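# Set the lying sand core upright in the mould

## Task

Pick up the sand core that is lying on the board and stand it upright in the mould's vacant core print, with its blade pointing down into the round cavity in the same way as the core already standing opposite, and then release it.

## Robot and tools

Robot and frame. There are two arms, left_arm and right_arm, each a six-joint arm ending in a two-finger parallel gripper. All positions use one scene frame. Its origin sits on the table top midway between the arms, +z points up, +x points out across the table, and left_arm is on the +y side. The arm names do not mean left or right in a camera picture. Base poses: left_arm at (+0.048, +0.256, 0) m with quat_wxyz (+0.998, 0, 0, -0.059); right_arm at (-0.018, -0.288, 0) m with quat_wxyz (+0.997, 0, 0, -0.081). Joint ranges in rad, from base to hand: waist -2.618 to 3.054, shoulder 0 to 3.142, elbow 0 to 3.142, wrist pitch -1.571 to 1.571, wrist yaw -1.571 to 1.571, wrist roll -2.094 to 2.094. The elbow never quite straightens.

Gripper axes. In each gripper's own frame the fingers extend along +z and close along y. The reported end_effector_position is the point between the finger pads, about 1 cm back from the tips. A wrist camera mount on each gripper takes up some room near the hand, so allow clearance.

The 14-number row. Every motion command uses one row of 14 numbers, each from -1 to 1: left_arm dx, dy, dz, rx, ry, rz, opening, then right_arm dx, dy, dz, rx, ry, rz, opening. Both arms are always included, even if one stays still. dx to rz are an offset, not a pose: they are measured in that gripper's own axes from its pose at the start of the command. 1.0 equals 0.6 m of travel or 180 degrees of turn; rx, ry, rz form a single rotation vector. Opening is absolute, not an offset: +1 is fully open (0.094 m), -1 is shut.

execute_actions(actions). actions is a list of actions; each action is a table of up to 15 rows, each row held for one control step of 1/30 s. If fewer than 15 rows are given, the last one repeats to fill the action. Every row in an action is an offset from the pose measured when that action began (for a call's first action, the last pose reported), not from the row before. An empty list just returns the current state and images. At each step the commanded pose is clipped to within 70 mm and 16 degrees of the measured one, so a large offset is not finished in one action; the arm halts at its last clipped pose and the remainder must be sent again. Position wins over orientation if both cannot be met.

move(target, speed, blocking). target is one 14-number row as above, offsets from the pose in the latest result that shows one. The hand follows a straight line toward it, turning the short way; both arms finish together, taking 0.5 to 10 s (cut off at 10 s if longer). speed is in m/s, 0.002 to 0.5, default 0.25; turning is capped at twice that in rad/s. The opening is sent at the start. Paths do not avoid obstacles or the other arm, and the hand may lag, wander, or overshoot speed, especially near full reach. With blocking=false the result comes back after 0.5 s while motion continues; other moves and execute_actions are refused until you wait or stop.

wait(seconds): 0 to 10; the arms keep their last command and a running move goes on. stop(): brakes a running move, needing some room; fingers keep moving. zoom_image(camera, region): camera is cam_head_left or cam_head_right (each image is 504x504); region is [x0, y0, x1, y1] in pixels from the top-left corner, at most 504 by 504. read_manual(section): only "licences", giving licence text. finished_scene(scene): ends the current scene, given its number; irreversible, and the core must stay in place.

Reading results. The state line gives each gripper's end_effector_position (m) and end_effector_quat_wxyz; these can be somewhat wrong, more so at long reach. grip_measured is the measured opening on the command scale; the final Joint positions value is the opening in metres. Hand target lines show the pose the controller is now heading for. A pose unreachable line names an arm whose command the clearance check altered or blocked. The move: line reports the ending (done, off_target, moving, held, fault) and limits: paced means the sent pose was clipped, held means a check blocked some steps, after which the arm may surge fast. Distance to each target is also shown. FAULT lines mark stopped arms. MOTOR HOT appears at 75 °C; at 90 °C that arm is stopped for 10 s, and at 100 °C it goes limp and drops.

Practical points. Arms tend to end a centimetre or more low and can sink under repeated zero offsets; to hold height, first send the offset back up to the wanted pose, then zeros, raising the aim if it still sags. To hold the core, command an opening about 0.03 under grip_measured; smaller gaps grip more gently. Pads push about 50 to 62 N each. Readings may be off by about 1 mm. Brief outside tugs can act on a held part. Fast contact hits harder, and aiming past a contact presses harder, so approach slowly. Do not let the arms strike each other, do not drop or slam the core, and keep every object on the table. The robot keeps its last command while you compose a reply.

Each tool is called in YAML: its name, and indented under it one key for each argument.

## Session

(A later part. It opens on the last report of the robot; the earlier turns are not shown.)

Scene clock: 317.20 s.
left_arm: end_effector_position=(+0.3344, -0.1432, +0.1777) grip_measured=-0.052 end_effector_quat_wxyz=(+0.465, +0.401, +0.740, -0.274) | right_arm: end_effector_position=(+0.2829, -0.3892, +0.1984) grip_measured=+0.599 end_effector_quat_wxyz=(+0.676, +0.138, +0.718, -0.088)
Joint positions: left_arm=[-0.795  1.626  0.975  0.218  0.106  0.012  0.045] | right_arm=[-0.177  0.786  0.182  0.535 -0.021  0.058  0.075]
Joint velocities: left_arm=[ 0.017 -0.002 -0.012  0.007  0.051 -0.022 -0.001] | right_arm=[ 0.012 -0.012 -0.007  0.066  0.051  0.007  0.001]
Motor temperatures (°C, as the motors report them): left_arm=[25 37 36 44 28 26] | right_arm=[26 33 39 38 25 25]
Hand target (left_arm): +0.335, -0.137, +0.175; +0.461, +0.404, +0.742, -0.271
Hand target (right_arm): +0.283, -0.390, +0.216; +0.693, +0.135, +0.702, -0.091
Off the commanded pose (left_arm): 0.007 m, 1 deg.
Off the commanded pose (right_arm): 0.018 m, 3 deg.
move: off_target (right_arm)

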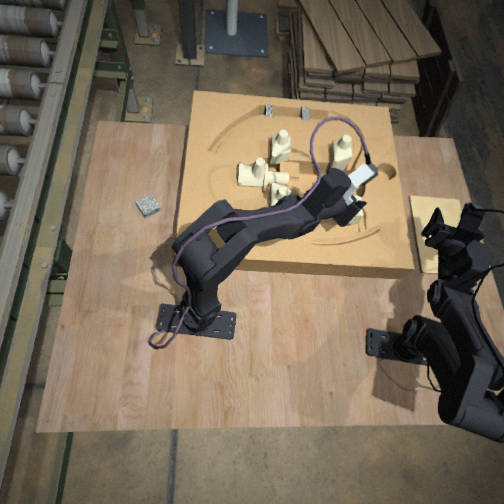

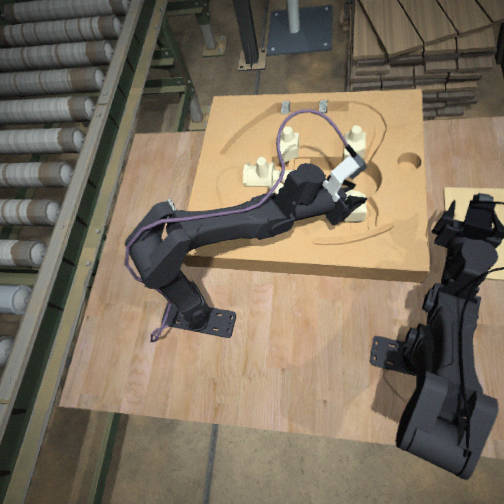

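execute_actions:
  actions:
    - [[0.008,0.005,-0.006,0,0,0,-0.05,-0.03,0,0,0,-0.015,0,0.6],[0.01,0.005,-0.0063,0,0,0,-0.05,-0.03,0,0,0,-0.015,0,0.6],[0.012,0.005,-0.0067,0,0,0,-0.05,-0.03,0,0,0,-0.015,0,0.6],[0.014,0.005,-0.0071,0,0,0,-0.05,-0.03,0,0,0,-0.015,0,0.6],[0.016,0.005,-0.0075,0,0,0,-0.05,-0.03,0,0,0,-0.015,0,0.6],[0.018,0.005,-0.0079,0,0,0,-0.05,-0.03,0,0,0,-0.015,0,0.6],[0.02,0.005,-0.0083,0,0,0,-0.05,-0.03,0,0,0,-0.015,0,0.6],[0.022,0.005,-0.0087,0,0,0,-0.05,-0.03,0,0,0,-0.015,0,0.6],[0.023,0.005,-0.009,0,0,0,-0.05,-0.03,0,0,0,-0.015,0,0.6]]

wait:
  seconds: 0.4

zoom_image:
  camera: "cam_head_right"
  region: [320, 170, 384, 234]

Scene clock: 330.93 s.
left_arm: end_effector_position=(+0.3303, -0.1393, +0.1659) grip_measured=-0.052 end_effector_quat_wxyz=(+0.463, +0.403, +0.740, -0.275) | right_arm: end_effector_position=(+0.2829, -0.3892, +0.1984) grip_measured=+0.599 end_effector_quat_wxyz=(+0.676, +0.138, +0.718, -0.088)
Joint positions: left_arm=[-0.795  1.626  0.928  0.261  0.111  0.014  0.045] | right_arm=[-0.177  0.786  0.182  0.535 -0.021  0.058  0.075]
Joint velocities: left_arm=[-0.012 -0.002  0.002  0.081  0.037 -0.037  0.001] | right_arm=[ 0.007 -0.027  0.007 -0.007  0.007 -0.007 -0.001]
Motor temperatures (°C, as the motors report them): left_arm=[25 37 36 44 28 26] | right_arm=[26 33 40 38 25 25]
Hand target (left_arm): +0.331, -0.133, +0.167; +0.465, +0.401, +0.740, -0.274
Hand target (right_arm): +0.283, -0.390, +0.216; +0.693, +0.135, +0.702, -0.091
Off the commanded pose (left_arm): 0.007 m, 0 deg.
Off the commanded pose (right_arm): 0.018 m, 3 deg.

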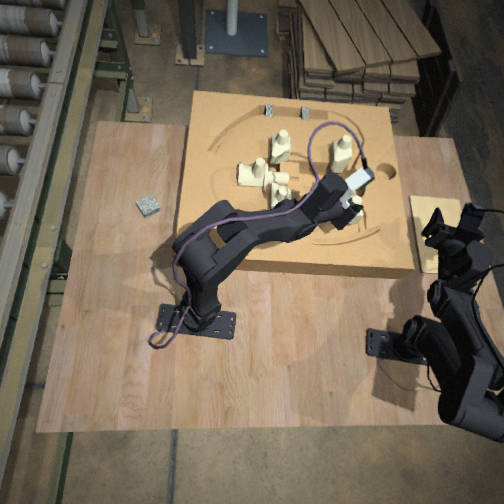

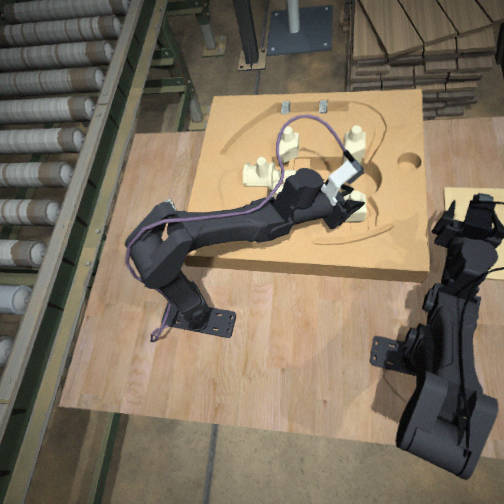

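Scene clock: 331.33 s.
left_arm: end_effector_position=(+0.3306, -0.1397, +0.1670) grip_measured=-0.052 end_effector_quat_wxyz=(+0.465, +0.403, +0.739, -0.276) | right_arm: end_effector_position=(+0.2829, -0.3892, +0.1984) grip_measured=+0.599 end_effector_quat_wxyz=(+0.676, +0.138, +0.718, -0.088)
Joint positions: left_arm=[-0.795  1.626  0.928  0.266  0.111  0.014  0.045] | right_arm=[-0.177  0.786  0.182  0.535 -0.021  0.058  0.075]
Joint velocities: left_arm=[-0.007 -0.002 -0.012 -0.007  0.007 -0.11   0.001] | right_arm=[-0.027 -0.007  0.002  0.066  0.022 -0.066 -0.   ]
Motor temperatures (°C, as the motors report them): left_arm=[25 37 36 44 28 26] | right_arm=[26 33 40 39 25 25]
Hand target (left_arm): +0.331, -0.133, +0.167; +0.465, +0.401, +0.740, -0.274
Hand target (right_arm): +0.283, -0.390, +0.216; +0.693, +0.135, +0.702, -0.091
Off the commanded pose (left_arm): 0.007 m, 0 deg.
Off the commanded pose (right_arm): 0.018 m, 3 deg.
wait: 0.40 s; at rest by 0.17 s

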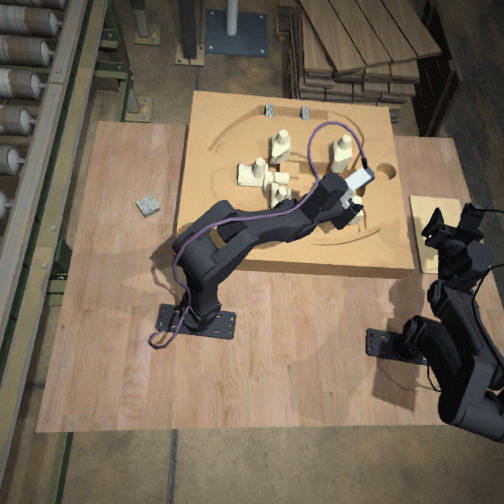

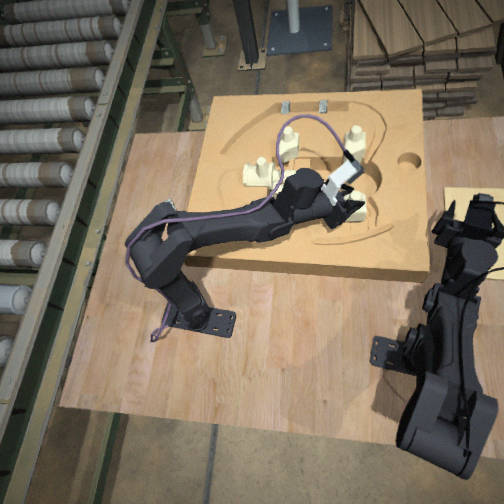

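Region (320, 170, 384, 234) of cam_head_right's 504x504 image, scaled by 7.875, with more detail than that image has.

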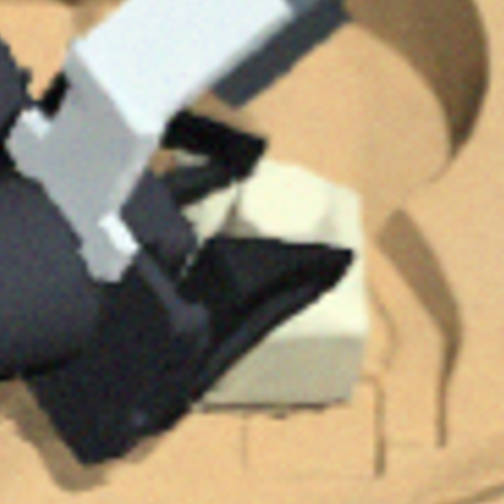

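execute_actions:
  actions:
    - [[0,0,0,0,0,0,-0.08,-0.03,0,0,0,-0.015,0,0.6],[0,0,0,0,0,0,-0.11,-0.03,0,0,0,-0.015,0,0.6],[0,0,0,0,0,0,-0.14,-0.03,0,0,0,-0.015,0,0.6],[0,0,0,0,0,0,-0.17,-0.03,0,0,0,-0.015,0,0.6],[0,0,0,0,0,0,-0.2,-0.03,0,0,0,-0.015,0,0.6],[0,0,0,0,0,0,-0.22,-0.03,0,0,0,-0.015,0,0.6],[0,0,0,0,0,0,-0.24,-0.03,0,0,0,-0.015,0,0.6],[0,0,0,0,0,0,-0.26,-0.03,0,0,0,-0.015,0,0.6],[0,0,0,0,0,0,-0.28,-0.03,0,0,0,-0.015,0,0.6],[0,0,0,0,0,0,-0.3,-0.03,0,0,0,-0.015,0,0.6],[0,0,0,0,0,0,-0.32,-0.03,0,0,0,-0.015,0,0.6],[0,0,0,0,0,0,-0.34,-0.03,0,0,0,-0.015,0,0.6],[0,0,0,0,0,0,-0.36,-0.03,0,0,0,-0.015,0,0.6]]

wait:
  seconds: 0.3

zoom_image:
  camera: "cam_head_right"
  region: [320, 170, 384, 234]

Scene clock: 337.73 s.
left_arm: end_effector_position=(+0.3290, -0.1409, +0.1675) grip_measured=-0.282 end_effector_quat_wxyz=(+0.463, +0.405, +0.737, -0.280) | right_arm: end_effector_position=(+0.2829, -0.3892, +0.1984) grip_measured=+0.599 end_effector_quat_wxyz=(+0.676, +0.138, +0.718, -0.088)
Joint positions: left_arm=[-0.795  1.626  0.928  0.268  0.122  0.014  0.034] | right_arm=[-0.177  0.786  0.182  0.535 -0.021  0.058  0.075]
Joint velocities: left_arm=[-0.007 -0.022 -0.002 -0.095  0.037  0.051  0.001] | right_arm=[ 0.002  0.017 -0.007  0.007 -0.066  0.081  0.   ]
Motor temperatures (°C, as the motors report them): left_arm=[25 37 36 44 27 26] | right_arm=[26 33 40 39 25 25]
Hand target (left_arm): +0.331, -0.140, +0.167; +0.465, +0.403, +0.739, -0.276
Hand target (right_arm): +0.283, -0.390, +0.216; +0.693, +0.135, +0.702, -0.091
Off the commanded pose (left_arm): 0.002 m, 1 deg.
Off the commanded pose (right_arm): 0.018 m, 3 deg.

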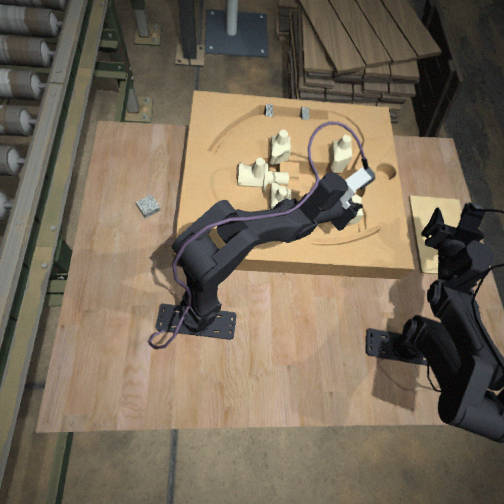

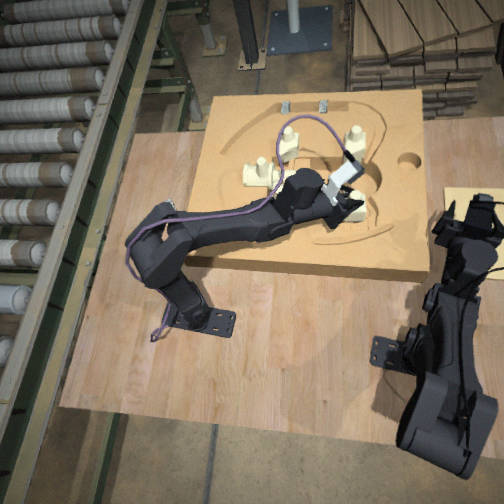

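Scene clock: 338.03 s.
left_arm: end_effector_position=(+0.3290, -0.1409, +0.1675) grip_measured=-0.282 end_effector_quat_wxyz=(+0.463, +0.405, +0.737, -0.280) | right_arm: end_effector_position=(+0.2829, -0.3892, +0.1984) grip_measured=+0.599 end_effector_quat_wxyz=(+0.676, +0.138, +0.718, -0.088)
Joint positions: left_arm=[-0.795  1.626  0.928  0.268  0.122  0.014  0.034] | right_arm=[-0.177  0.786  0.182  0.535 -0.021  0.058  0.075]
Joint velocities: left_arm=[-0.002 -0.012 -0.012 -0.022 -0.007 -0.022 -0.001] | right_arm=[-0.002  0.002 -0.002 -0.037  0.066  0.037  0.001]
Motor temperatures (°C, as the motors report them): left_arm=[25 37 36 44 27 26] | right_arm=[26 33 40 39 25 25]
Hand target (left_arm): +0.331, -0.140, +0.167; +0.465, +0.403, +0.739, -0.276
Hand target (right_arm): +0.283, -0.390, +0.216; +0.693, +0.135, +0.702, -0.091
Off the commanded pose (left_arm): 0.002 m, 1 deg.
Off the commanded pose (right_arm): 0.018 m, 3 deg.
wait: 0.30 s; at rest by 0.17 s

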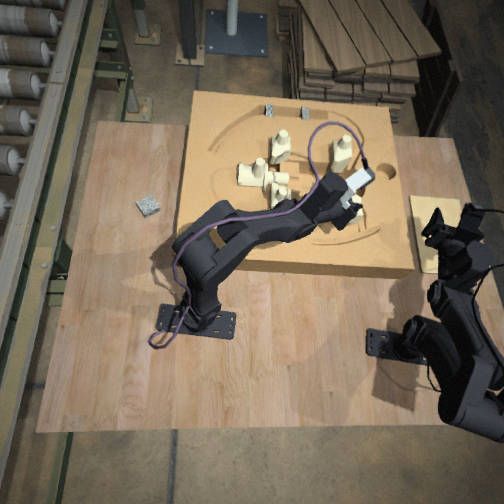

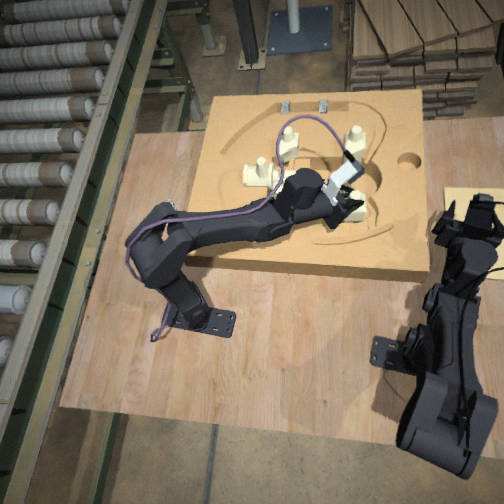

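Region (320, 170, 384, 234) of cam_head_right's 504x504 image, scaled by 7.875, with more detail than that image has.

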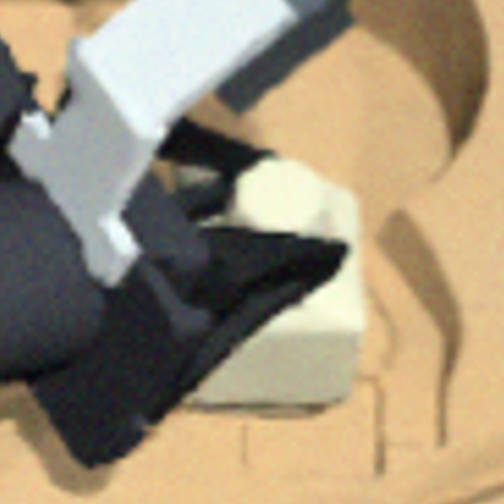

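execute_actions:
  actions:
    - [[-0.005,0,-0.002,0,-0.003,0,-0.36,-0.03,0,0,0,-0.015,0,0.6],[-0.011,0,-0.004,0,-0.006,0,-0.36,-0.03,0,0,0,-0.015,0,0.6],[-0.018,0,-0.007,0,-0.009,0,-0.36,-0.03,0,0,0,-0.015,0,0.6],[-0.025,-0.001,-0.009,0,-0.012,0,-0.36,-0.03,0,0,0,-0.015,0,0.6],[-0.032,-0.001,-0.012,0,-0.015,0,-0.36,-0.03,0,0,0,-0.015,0,0.6],[-0.039,-0.001,-0.015,0,-0.018,0,-0.36,-0.03,0,0,0,-0.015,0,0.6],[-0.046,-0.001,-0.017,0,-0.021,0,-0.36,-0.03,0,0,0,-0.015,0,0.6],[-0.053,-0.001,-0.02,0,-0.024,0,-0.36,-0.03,0,0,0,-0.015,0,0.6],[-0.06,-0.001,-0.022,0,-0.027,0,-0.36,-0.03,0,0,0,-0.015,0,0.6],[-0.067,-0.002,-0.025,0,-0.03,0,-0.36,-0.03,0,0,0,-0.015,0,0.6],[-0.074,-0.002,-0.028,0,-0.033,0,-0.36,-0.03,0,0,0,-0.015,0,0.6],[-0.08,-0.002,-0.03,0,-0.033,0,-0.36,-0.03,0,0,0,-0.015,0,0.6],[-0.086,-0.002,-0.032,0,-0.033,0,-0.36,-0.03,0,0,0,-0.015,0,0.6],[-0.09,-0.002,-0.034,0,-0.033,0,-0.36,-0.03,0,0,0,-0.015,0,0.6],[-0.0937,-0.002,-0.035,0,-0.033,0,-0.36,-0.03,0,0,0,-0.015,0,0.6]]

wait:
  seconds: 0.7

Scene clock: 344.20 s.
left_arm: end_effector_position=(+0.3238, -0.1345, +0.1723) grip_measured=-0.282 end_effector_quat_wxyz=(+0.453, +0.406, +0.744, -0.277) | right_arm: end_effector_position=(+0.2829, -0.3892, +0.1984) grip_measured=+0.599 end_effector_quat_wxyz=(+0.676, +0.138, +0.718, -0.088)
Joint positions: left_arm=[-0.795  1.587  0.933  0.2    0.123  0.011  0.034] | right_arm=[-0.177  0.786  0.182  0.535 -0.021  0.058  0.075]
Joint velocities: left_arm=[-0.002 -0.115  0.129 -0.388 -0.11   0.037 -0.   ] | right_arm=[ 0.012 -0.007 -0.007 -0.007 -0.022  0.007 -0.001]
Motor temperatures (°C, as the motors report them): left_arm=[25 37 36 44 27 26] | right_arm=[26 33 40 39 25 25]
Hand target (left_arm): +0.330, -0.142, +0.227; +0.500, +0.390, +0.712, -0.301
Hand target (right_arm): +0.283, -0.390, +0.216; +0.693, +0.135, +0.702, -0.091
Off the commanded pose (left_arm): 0.057 m, 7 deg.
Off the commanded pose (right_arm): 0.018 m, 3 deg.

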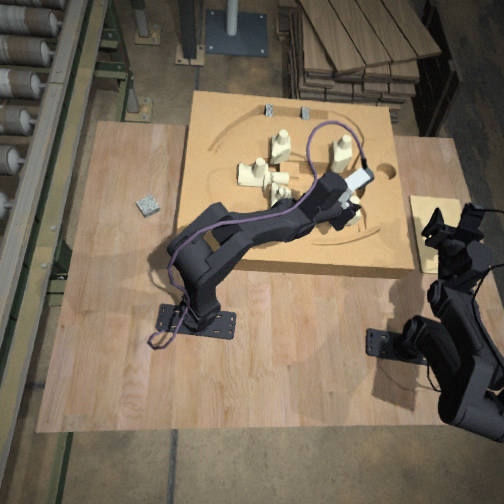

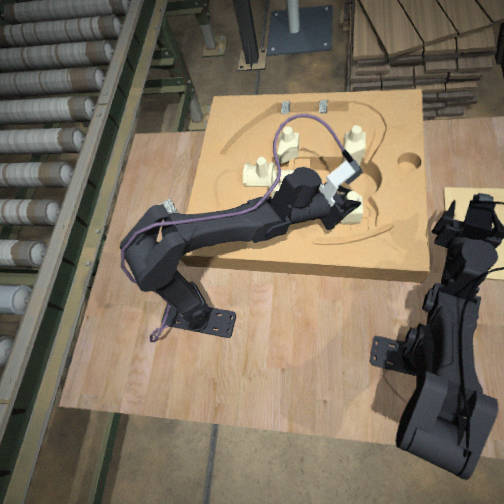

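Scene clock: 344.90 s.
left_arm: end_effector_position=(+0.3232, -0.1338, +0.1787) grip_measured=-0.282 end_effector_quat_wxyz=(+0.451, +0.406, +0.745, -0.277) | right_arm: end_effector_position=(+0.2829, -0.3892, +0.1984) grip_measured=+0.599 end_effector_quat_wxyz=(+0.676, +0.138, +0.718, -0.088)
Joint positions: left_arm=[-0.795  1.574  0.95   0.165  0.123  0.01   0.034] | right_arm=[-0.177  0.786  0.182  0.535 -0.021  0.058  0.075]
Joint velocities: left_arm=[-0.002 -0.007 -0.012  0.022  0.051 -0.007 -0.   ] | right_arm=[-0.002 -0.017 -0.012 -0.081 -0.081 -0.051  0.   ]
Motor temperatures (°C, as the motors report them): left_arm=[25 37 36 45 27 26] | right_arm=[26 33 40 39 25 25]
Hand target (left_arm): +0.330, -0.142, +0.227; +0.501, +0.390, +0.712, -0.301
Hand target (right_arm): +0.283, -0.390, +0.216; +0.693, +0.135, +0.702, -0.091
Off the commanded pose (left_arm): 0.051 m, 8 deg.
Off the commanded pose (right_arm): 0.018 m, 3 deg.
wait: 0.70 s; at rest by 0.30 s

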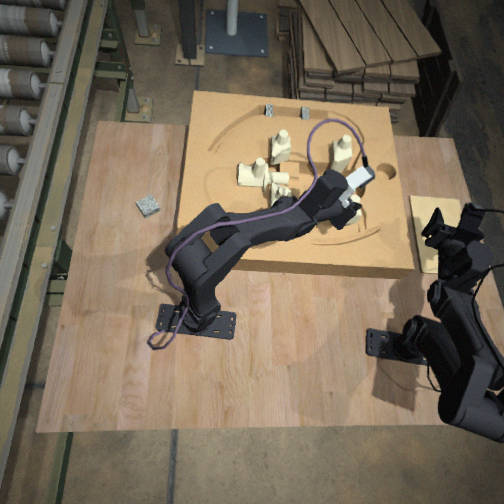

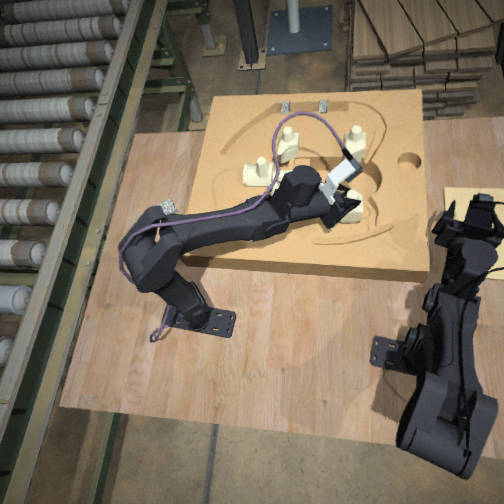

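execute_actions:
  actions:
    - [[-0.087,0,-0.018,0,-0.043,0.003,-0.36,-0.03,0,0,0,-0.015,0,0.6],[-0.091,0,-0.02,0,-0.044,0.003,-0.36,-0.03,0,0,0,-0.015,0,0.6],[-0.095,-0.0005,-0.022,0,-0.045,0.003,-0.36,-0.03,0,0,0,-0.015,0,0.6],[-0.099,-0.001,-0.024,0,-0.046,0.003,-0.36,-0.03,0,0,0,-0.015,0,0.6],[-0.103,-0.001,-0.026,0,-0.047,0.003,-0.36,-0.03,0,0,0,-0.015,0,0.6],[-0.1055,-0.0013,-0.0273,0,-0.048,0.003,-0.36,-0.03,0,0,0,-0.015,0,0.6],[-0.1055,-0.0013,-0.0273,0,-0.048,0.003,-0.36,-0.03,0,0,0,-0.015,0,0.6],[-0.1055,-0.0013,-0.0273,0,-0.048,0.003,-0.36,-0.03,0,0,0,-0.015,0,0.6],[-0.107,0.004,-0.025,0,-0.048,0.003,-0.36,-0.03,0,0,0,-0.015,0,0.6],[-0.1085,0.009,-0.0225,0,-0.048,0.003,-0.36,-0.03,0,0,0,-0.015,0,0.6],[-0.11,0.0145,-0.02,0,-0.048,0.003,-0.36,-0.03,0,0,0,-0.015,0,0.6],[-0.1115,0.02,-0.0175,0,-0.048,0.003,-0.36,-0.03,0,0,0,-0.015,0,0.6],[-0.113,0.0255,-0.015,0,-0.048,0.003,-0.36,-0.03,0,0,0,-0.015,0,0.6],[-0.1145,0.031,-0.0125,0,-0.048,0.003,-0.36,-0.03,0,0,0,-0.015,0,0.6],[-0.1158,0.0357,-0.01,0,-0.048,0.003,-0.36,-0.03,0,0,0,-0.015,0,0.6]]

wait:
  seconds: 0.7

zoom_image:
  camera: "cam_head_right"
  region: [320, 170, 384, 234]

Scene clock: 353.33 s.
left_arm: end_effector_position=(+0.3363, -0.1331, +0.2048) grip_measured=-0.282 end_effector_quat_wxyz=(+0.465, +0.398, +0.737, -0.286) | right_arm: end_effector_position=(+0.2829, -0.3892, +0.1984) grip_measured=+0.599 end_effector_quat_wxyz=(+0.676, +0.138, +0.718, -0.088)
Joint positions: left_arm=[-0.762  1.563  1.013  0.129  0.152  0.011  0.034] | right_arm=[-0.177  0.786  0.182  0.535 -0.021  0.058  0.075]
Joint velocities: left_arm=[ 0.291  0.154  0.281 -0.022  0.066  0.037  0.   ] | right_arm=[ 0.002  0.007 -0.017 -0.022  0.051  0.007 -0.   ]
Motor temperatures (°C, as the motors report them): left_arm=[25 37 39 47 27 26] | right_arm=[26 33 40 39 25 25]
Hand target (left_arm): +0.354, -0.138, +0.243; +0.508, +0.389, +0.707, -0.302
Hand target (right_arm): +0.283, -0.390, +0.216; +0.693, +0.135, +0.702, -0.091
Off the commanded pose (left_arm): 0.044 m, 6 deg.
Off the commanded pose (right_arm): 0.018 m, 3 deg.

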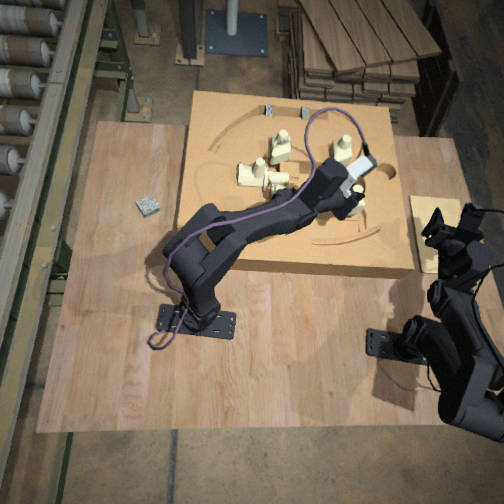

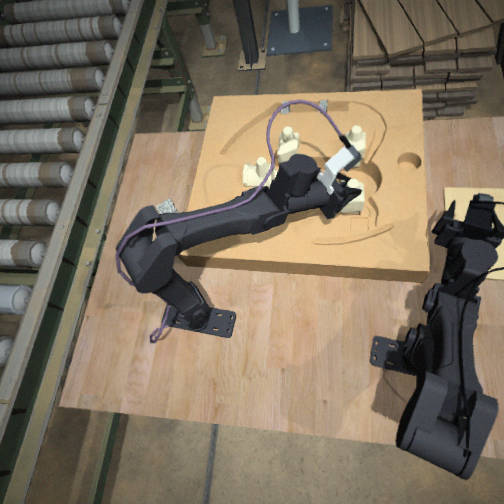

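Scene clock: 354.03 s.
left_arm: end_effector_position=(+0.3480, -0.1299, +0.2042) grip_measured=-0.282 end_effector_quat_wxyz=(+0.465, +0.393, +0.741, -0.284) | right_arm: end_effector_position=(+0.2829, -0.3892, +0.1984) grip_measured=+0.599 end_effector_quat_wxyz=(+0.676, +0.138, +0.718, -0.088)
Joint positions: left_arm=[-0.733  1.583  1.032  0.126  0.169  0.015  0.034] | right_arm=[-0.177  0.786  0.182  0.535 -0.021  0.058  0.075]
Joint velocities: left_arm=[ 0.007 -0.017  0.002 -0.125 -0.022 -0.007  0.001] | right_arm=[ 0.007 -0.012  0.002 -0.022  0.022  0.037  0.   ]
Motor temperatures (°C, as the motors report them): left_arm=[25 37 39 47 27 26] | right_arm=[26 33 40 39 25 25]
Hand target (left_arm): +0.354, -0.138, +0.243; +0.508, +0.389, +0.706, -0.302
Hand target (right_arm): +0.283, -0.390, +0.216; +0.693, +0.135, +0.702, -0.091
Off the commanded pose (left_arm): 0.042 m, 7 deg.
Off the commanded pose (right_arm): 0.018 m, 3 deg.
wait: 0.70 s; at rest by 0.43 s

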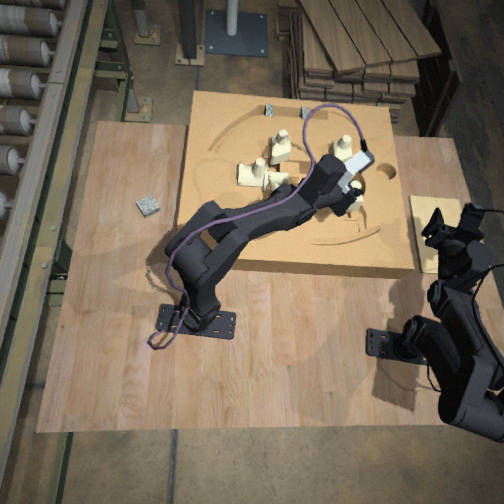

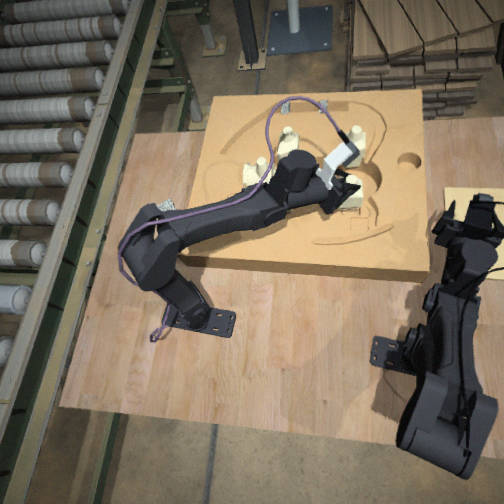

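Region (320, 170, 384, 234) of cam_head_right's 504x504 image, scaled by 7.875, with more detail than that image has.

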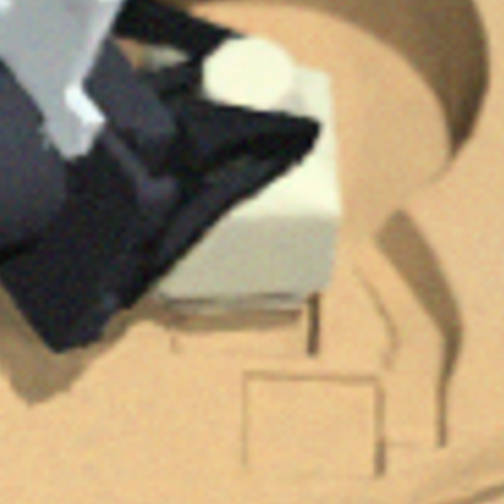

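execute_actions:
  actions:
    - [[-0.063,-0.0015,-0.0102,0.0043,-0.0354,0.0106,-0.36,-0.03,0,0,0,-0.015,0,0.6],[-0.059,-0.0009,-0.0088,0.0057,-0.035,0.012,-0.36,-0.03,0,0,0,-0.015,0,0.6],[-0.055,-0.0003,-0.0075,0.0071,-0.0346,0.0134,-0.36,-0.03,0,0,0,-0.015,0,0.6],[-0.051,0.0003,-0.0061,0.0085,-0.0342,0.0148,-0.36,-0.03,0,0,0,-0.015,0,0.6],[-0.047,0.001,-0.0048,0.01,-0.0338,0.0162,-0.36,-0.03,0,0,0,-0.015,0,0.6],[-0.043,0.0016,-0.0034,0.0114,-0.0334,0.0176,-0.36,-0.03,0,0,0,-0.015,0,0.6],[-0.039,0.0022,-0.0021,0.0128,-0.033,0.019,-0.36,-0.03,0,0,0,-0.015,0,0.6],[-0.035,0.0028,-0.0007,0.0142,-0.0326,0.0204,-0.36,-0.03,0,0,0,-0.015,0,0.6],[-0.031,0.0034,0.0006,0.0156,-0.0322,0.0218,-0.36,-0.03,0,0,0,-0.015,0,0.6],[-0.027,0.004,0.002,0.017,-0.0318,0.0232,-0.36,-0.03,0,0,0,-0.015,0,0.6],[-0.023,0.0047,0.0033,0.0184,-0.0314,0.0246,-0.36,-0.03,0,0,0,-0.015,0,0.6],[-0.019,0.0053,0.0047,0.0198,-0.031,0.026,-0.36,-0.03,0,0,0,-0.015,0,0.6],[-0.0145,0.0059,0.006,0.021,-0.0306,0.0272,-0.36,-0.03,0,0,0,-0.015,0,0.6],[-0.01,0.0065,0.0075,0.022,-0.0302,0.0282,-0.36,-0.03,0,0,0,-0.015,0,0.6],[-0.0062,0.0071,0.0088,0.023,-0.03,0.029,-0.36,-0.03,0,0,0,-0.015,0,0.6]]

wait:
  seconds: 0.7

zoom_image:
  camera: "cam_head_right"
  region: [320, 170, 384, 234]

Scene clock: 364.20 s.
left_arm: end_effector_position=(+0.3504, -0.1274, +0.1889) grip_measured=-0.282 end_effector_quat_wxyz=(+0.463, +0.421, +0.725, -0.290) | right_arm: end_effector_position=(+0.2829, -0.3892, +0.1984) grip_measured=+0.599 end_effector_quat_wxyz=(+0.676, +0.138, +0.718, -0.088)
Joint positions: left_arm=[-0.698  1.61   0.996  0.184  0.246  0.078  0.034] | right_arm=[-0.177  0.786  0.182  0.535 -0.021  0.058  0.075]
Joint velocities: left_arm=[ 0.081  0.125 -0.208  0.212  0.198  0.081 -0.001] | right_arm=[ 0.012  0.002 -0.007  0.007  0.022 -0.066 -0.   ]
Motor temperatures (°C, as the motors report them): left_arm=[25 37 40 49 27 26] | right_arm=[26 32 40 39 25 25]
Hand target (left_arm): +0.354, -0.132, +0.206; +0.496, +0.430, +0.690, -0.304
Hand target (right_arm): +0.283, -0.390, +0.216; +0.693, +0.135, +0.702, -0.091
Off the commanded pose (left_arm): 0.018 m, 6 deg.
Off the commanded pose (right_arm): 0.018 m, 3 deg.

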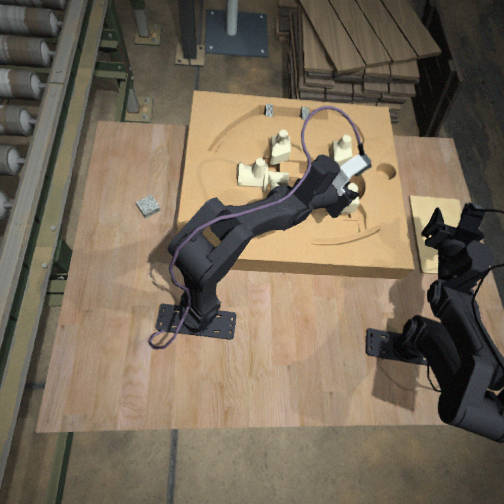

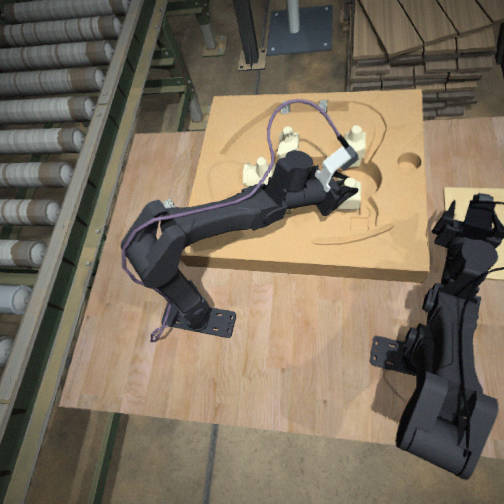

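Scene clock: 364.90 s.
left_arm: end_effector_position=(+0.3501, -0.1269, +0.1801) grip_measured=-0.282 end_effector_quat_wxyz=(+0.460, +0.431, +0.721, -0.289) | right_arm: end_effector_position=(+0.2829, -0.3892, +0.1984) grip_measured=+0.599 end_effector_quat_wxyz=(+0.676, +0.138, +0.718, -0.088)
Joint positions: left_arm=[-0.692  1.623  0.979  0.205  0.263  0.1    0.034] | right_arm=[-0.177  0.786  0.182  0.535 -0.021  0.058  0.075]
Joint velocities: left_arm=[-0.012 -0.002 -0.007  0.037  0.037 -0.037  0.001] | right_arm=[ 0.007 -0.012 -0.002  0.022  0.022  0.022 -0.   ]
Motor temperatures (°C, as the motors report them): left_arm=[25 37 40 49 27 26] | right_arm=[26 32 40 39 25 25]
Hand target (left_arm): +0.354, -0.132, +0.206; +0.496, +0.430, +0.691, -0.304
Hand target (right_arm): +0.283, -0.390, +0.216; +0.693, +0.135, +0.702, -0.091
Off the commanded pose (left_arm): 0.026 m, 6 deg.
Off the commanded pose (right_arm): 0.018 m, 3 deg.
wait: 0.70 s; at rest by 0.40 s

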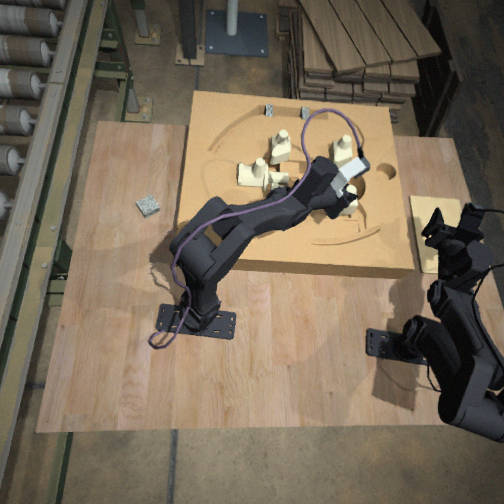

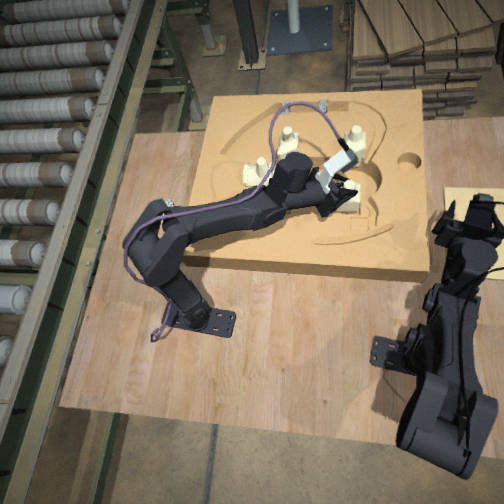

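Region (320, 170, 384, 234) of cam_head_right's 504x504 image, scaled by 7.875, with more detail than that image has.

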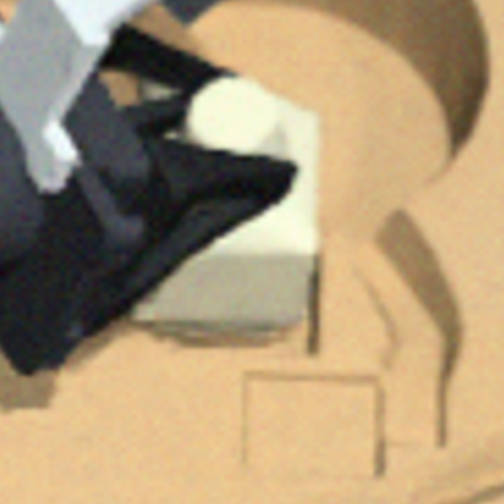

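execute_actions:
  actions:
    - [[-0.0439,0.001,-0.0046,0.0022,-0.03,0.01,-0.36,-0.03,0,0,0,-0.015,0,0.6],[-0.0443,0.0002,-0.0037,0.0022,-0.0304,0.01,-0.36,-0.03,0,0,0,-0.015,0,0.6],[-0.0447,-0.0006,-0.0028,0.0022,-0.0308,0.01,-0.36,-0.03,0,0,0,-0.015,0,0.6],[-0.0451,-0.0014,-0.0019,0.0022,-0.0312,0.01,-0.36,-0.03,0,0,0,-0.015,0,0.6],[-0.0455,-0.0022,-0.001,0.0022,-0.0316,0.01,-0.36,-0.03,0,0,0,-0.015,0,0.6],[-0.0459,-0.003,-0.0001,0.0022,-0.032,0.01,-0.36,-0.03,0,0,0,-0.015,0,0.6],[-0.0463,-0.0038,0.0008,0.0022,-0.0324,0.01,-0.36,-0.03,0,0,0,-0.015,0,0.6],[-0.0467,-0.0046,0.0017,0.0022,-0.0328,0.01,-0.36,-0.03,0,0,0,-0.015,0,0.6],[-0.0471,-0.0054,0.0026,0.0022,-0.0332,0.01,-0.36,-0.03,0,0,0,-0.015,0,0.6],[-0.0475,-0.0062,0.0035,0.0022,-0.0336,0.01,-0.36,-0.03,0,0,0,-0.015,0,0.6],[-0.0479,-0.007,0.0044,0.0022,-0.034,0.01,-0.36,-0.03,0,0,0,-0.015,0,0.6],[-0.0482,-0.008,0.0053,0.0022,-0.0345,0.01,-0.36,-0.03,0,0,0,-0.015,0,0.6]]

wait:
  seconds: 0.6

zoom_image:
  camera: "cam_head_right"
  region: [320, 170, 384, 234]

Scene clock: 372.70 s.
left_arm: end_effector_position=(+0.3521, -0.1290, +0.1772) grip_measured=-0.282 end_effector_quat_wxyz=(+0.462, +0.431, +0.720, -0.289) | right_arm: end_effector_position=(+0.2829, -0.3892, +0.1984) grip_measured=+0.599 end_effector_quat_wxyz=(+0.676, +0.138, +0.718, -0.088)
Joint positions: left_arm=[-0.692  1.639  0.979  0.224  0.263  0.1    0.034] | right_arm=[-0.177  0.786  0.182  0.535 -0.021  0.058  0.075]
Joint velocities: left_arm=[ 0.017  0.046  0.007  0.007 -0.022 -0.051 -0.001] | right_arm=[ 0.012  0.002  0.002  0.022 -0.037 -0.007  0.001]
Motor temperatures (°C, as the motors report them): left_arm=[25 37 39 51 27 26] | right_arm=[26 32 40 39 25 25]
Hand target (left_arm): +0.352, -0.140, +0.206; +0.500, +0.428, +0.687, -0.306
Hand target (right_arm): +0.283, -0.390, +0.216; +0.693, +0.135, +0.702, -0.091
Off the commanded pose (left_arm): 0.031 m, 6 deg.
Off the commanded pose (right_arm): 0.018 m, 3 deg.

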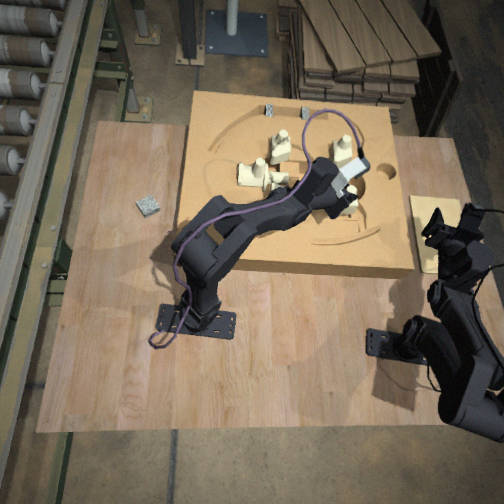

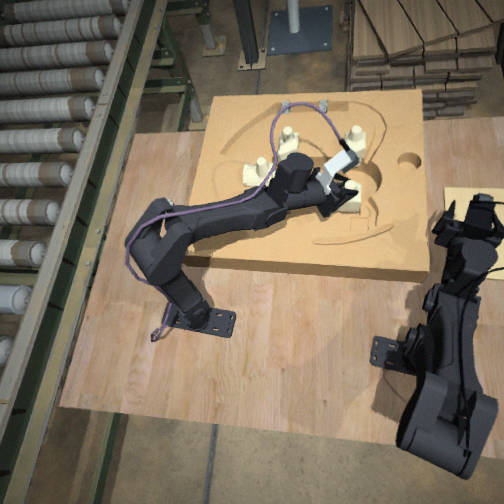

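Scene clock: 373.30 s.
left_arm: end_effector_position=(+0.3525, -0.1294, +0.1776) grip_measured=-0.282 end_effector_quat_wxyz=(+0.463, +0.431, +0.719, -0.289) | right_arm: end_effector_position=(+0.2829, -0.3892, +0.1984) grip_measured=+0.599 end_effector_quat_wxyz=(+0.676, +0.138, +0.718, -0.088)
Joint positions: left_arm=[-0.692  1.64   0.979  0.23   0.263  0.1    0.034] | right_arm=[-0.177  0.786  0.182  0.535 -0.021  0.058  0.075]
Joint velocities: left_arm=[-0.012  0.002 -0.007 -0.007  0.095 -0.022  0.001] | right_arm=[ 0.012  0.002 -0.012 -0.022 -0.081 -0.037 -0.001]
Motor temperatures (°C, as the motors report them): left_arm=[25 37 39 51 27 26] | right_arm=[26 32 40 39 25 25]
Hand target (left_arm): +0.352, -0.140, +0.206; +0.500, +0.428, +0.687, -0.306
Hand target (right_arm): +0.283, -0.390, +0.216; +0.693, +0.135, +0.702, -0.091
Off the commanded pose (left_arm): 0.030 m, 6 deg.
Off the commanded pose (right_arm): 0.018 m, 3 deg.
wait: 0.60 s; at rest by 0.17 s

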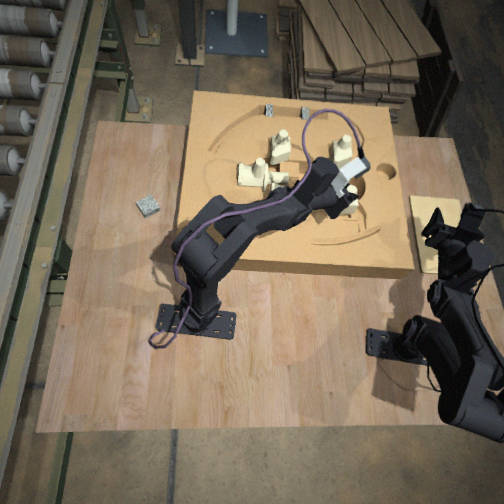

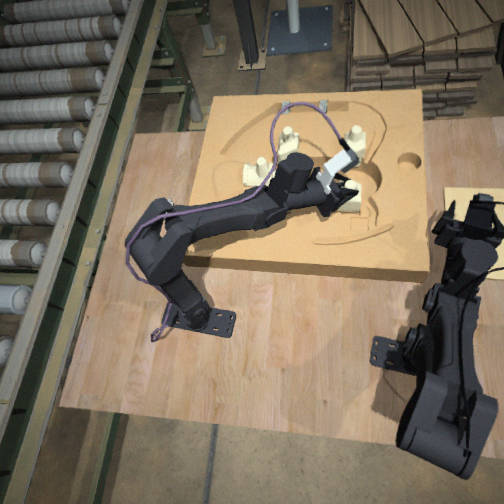

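Region (320, 170, 384, 234) of cam_head_right's 504x504 image, scaled by 7.875, with more detail than that image has.

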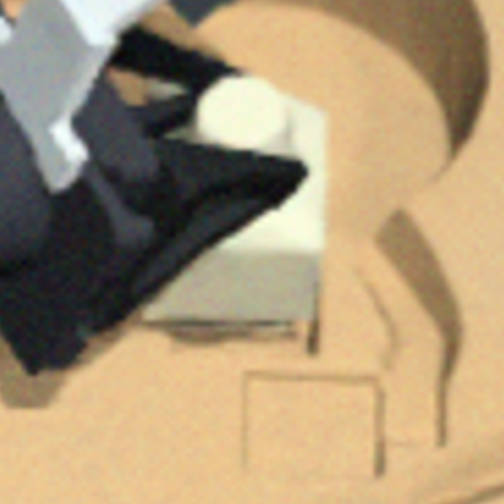

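execute_actions:
  actions: []

Scene clock: 376.93 s.
left_arm: end_effector_position=(+0.3525, -0.1294, +0.1776) grip_measured=-0.282 end_effector_quat_wxyz=(+0.463, +0.431, +0.719, -0.289) | right_arm: end_effector_position=(+0.2829, -0.3892, +0.1984) grip_measured=+0.599 end_effector_quat_wxyz=(+0.676, +0.138, +0.718, -0.088)
Joint positions: left_arm=[-0.692  1.64   0.979  0.23   0.263  0.1    0.034] | right_arm=[-0.177  0.786  0.182  0.535 -0.021  0.058  0.075]
Joint velocities: left_arm=[ 0.002 -0.002  0.017  0.037 -0.022  0.022  0.   ] | right_arm=[ 0.002 -0.012 -0.012 -0.007 -0.037  0.007 -0.   ]
Motor temperatures (°C, as the motors report them): left_arm=[25 37 39 52 27 26] | right_arm=[26 32 40 39 25 25]
Hand target (left_arm): +0.352, -0.140, +0.206; +0.500, +0.428, +0.687, -0.306
Hand target (right_arm): +0.283, -0.390, +0.216; +0.693, +0.135, +0.702, -0.091
Off the commanded pose (left_arm): 0.030 m, 6 deg.
Off the commanded pose (right_arm): 0.018 m, 3 deg.

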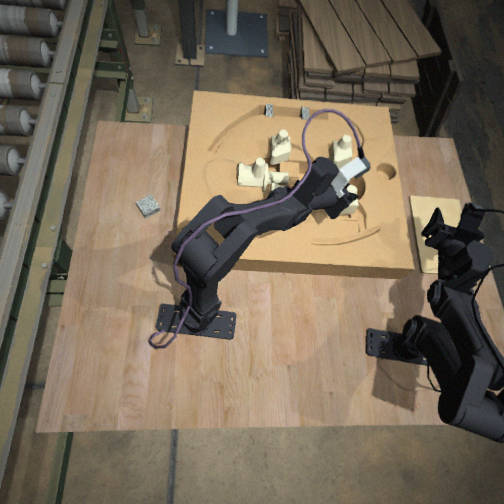

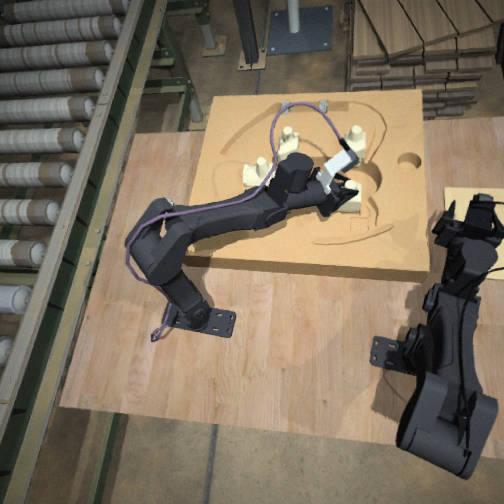

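execute_actions:
  actions:
    - [[-0.0495,-0.0105,-0.005,0.0027,-0.0316,0.0092,-0.36,-0.03,0,0,0,-0.015,0,0.6],[-0.0498,-0.0115,-0.0042,0.0027,-0.0316,0.0092,-0.36,-0.03,0,0,0,-0.015,0,0.6],[-0.0501,-0.0125,-0.0035,0.0027,-0.0316,0.0092,-0.36,-0.03,0,0,0,-0.015,0,0.6],[-0.0504,-0.0135,-0.0028,0.0027,-0.0316,0.0092,-0.36,-0.03,0,0,0,-0.015,0,0.6],[-0.0507,-0.0145,-0.002,0.0027,-0.0316,0.0092,-0.36,-0.03,0,0,0,-0.015,0,0.6],[-0.051,-0.0155,-0.0013,0.0027,-0.0316,0.0092,-0.36,-0.03,0,0,0,-0.015,0,0.6],[-0.0514,-0.0165,-0.0005,0.0027,-0.0316,0.0092,-0.36,-0.03,0,0,0,-0.015,0,0.6],[-0.0518,-0.0178,0.0004,0.0027,-0.0316,0.0092,-0.36,-0.03,0,0,0,-0.015,0,0.6]]

wait:
  seconds: 0.6

zoom_image:
  camera: "cam_head_right"
  region: [320, 170, 384, 234]

Scene clock: 382.73 s.
left_arm: end_effector_position=(+0.3491, -0.1328, +0.1777) grip_measured=-0.282 end_effector_quat_wxyz=(+0.464, +0.433, +0.718, -0.287) | right_arm: end_effector_position=(+0.2829, -0.3892, +0.1984) grip_measured=+0.599 end_effector_quat_wxyz=(+0.676, +0.138, +0.718, -0.088)
Joint positions: left_arm=[-0.708  1.64   0.979  0.231  0.247  0.1    0.034] | right_arm=[-0.177  0.786  0.182  0.535 -0.021  0.058  0.075]
Joint velocities: left_arm=[ 0.012  0.017 -0.012 -0.022 -0.007 -0.095  0.   ] | right_arm=[-0.007 -0.012 -0.027  0.007  0.051 -0.037  0.001]
Motor temperatures (°C, as the motors report them): left_arm=[25 37 39 52 27 26] | right_arm=[26 32 40 39 25 25]
Hand target (left_arm): +0.348, -0.144, +0.206; +0.500, +0.429, +0.687, -0.306
Hand target (right_arm): +0.283, -0.390, +0.216; +0.693, +0.135, +0.702, -0.091
Off the commanded pose (left_arm): 0.031 m, 6 deg.
Off the commanded pose (right_arm): 0.018 m, 3 deg.

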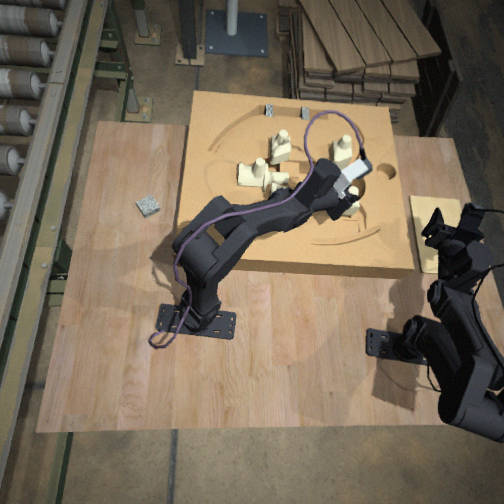

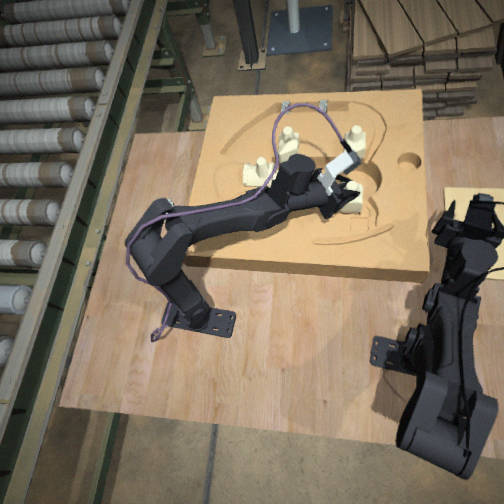

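Scene clock: 383.33 s.
left_arm: end_effector_position=(+0.3490, -0.1329, +0.1777) grip_measured=-0.282 end_effector_quat_wxyz=(+0.464, +0.433, +0.718, -0.287) | right_arm: end_effector_position=(+0.2829, -0.3892, +0.1984) grip_measured=+0.599 end_effector_quat_wxyz=(+0.676, +0.138, +0.718, -0.088)
Joint positions: left_arm=[-0.708  1.64   0.979  0.231  0.246  0.1    0.034] | right_arm=[-0.177  0.786  0.182  0.535 -0.021  0.058  0.075]
Joint velocities: left_arm=[-0.007  0.002 -0.002  0.022 -0.051 -0.007 -0.002] | right_arm=[-0.002 -0.002 -0.027  0.007 -0.051  0.037  0.   ]
Motor temperatures (°C, as the motors report them): left_arm=[25 37 39 53 27 26] | right_arm=[26 32 40 39 25 25]
Hand target (left_arm): +0.348, -0.144, +0.206; +0.500, +0.429, +0.687, -0.306
Hand target (right_arm): +0.283, -0.390, +0.216; +0.693, +0.135, +0.702, -0.091
Off the commanded pose (left_arm): 0.031 m, 6 deg.
Off the commanded pose (right_arm): 0.018 m, 3 deg.
wait: 0.60 s; at rest by 0.17 s

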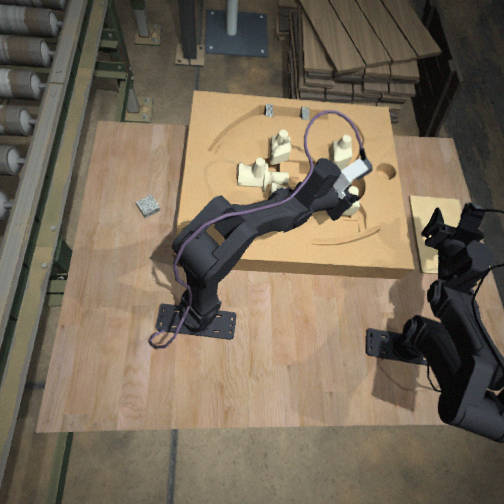

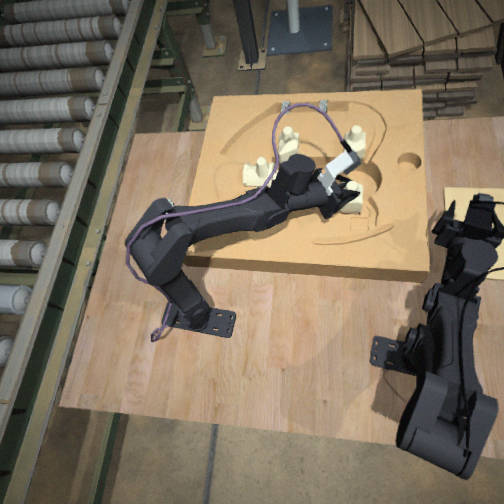

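Region (320, 170, 384, 234) of cam_head_right's 504x504 image, scaled by 7.875, with more detail than that image has.

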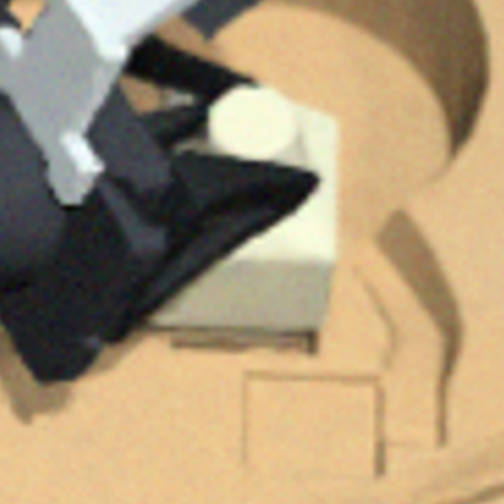

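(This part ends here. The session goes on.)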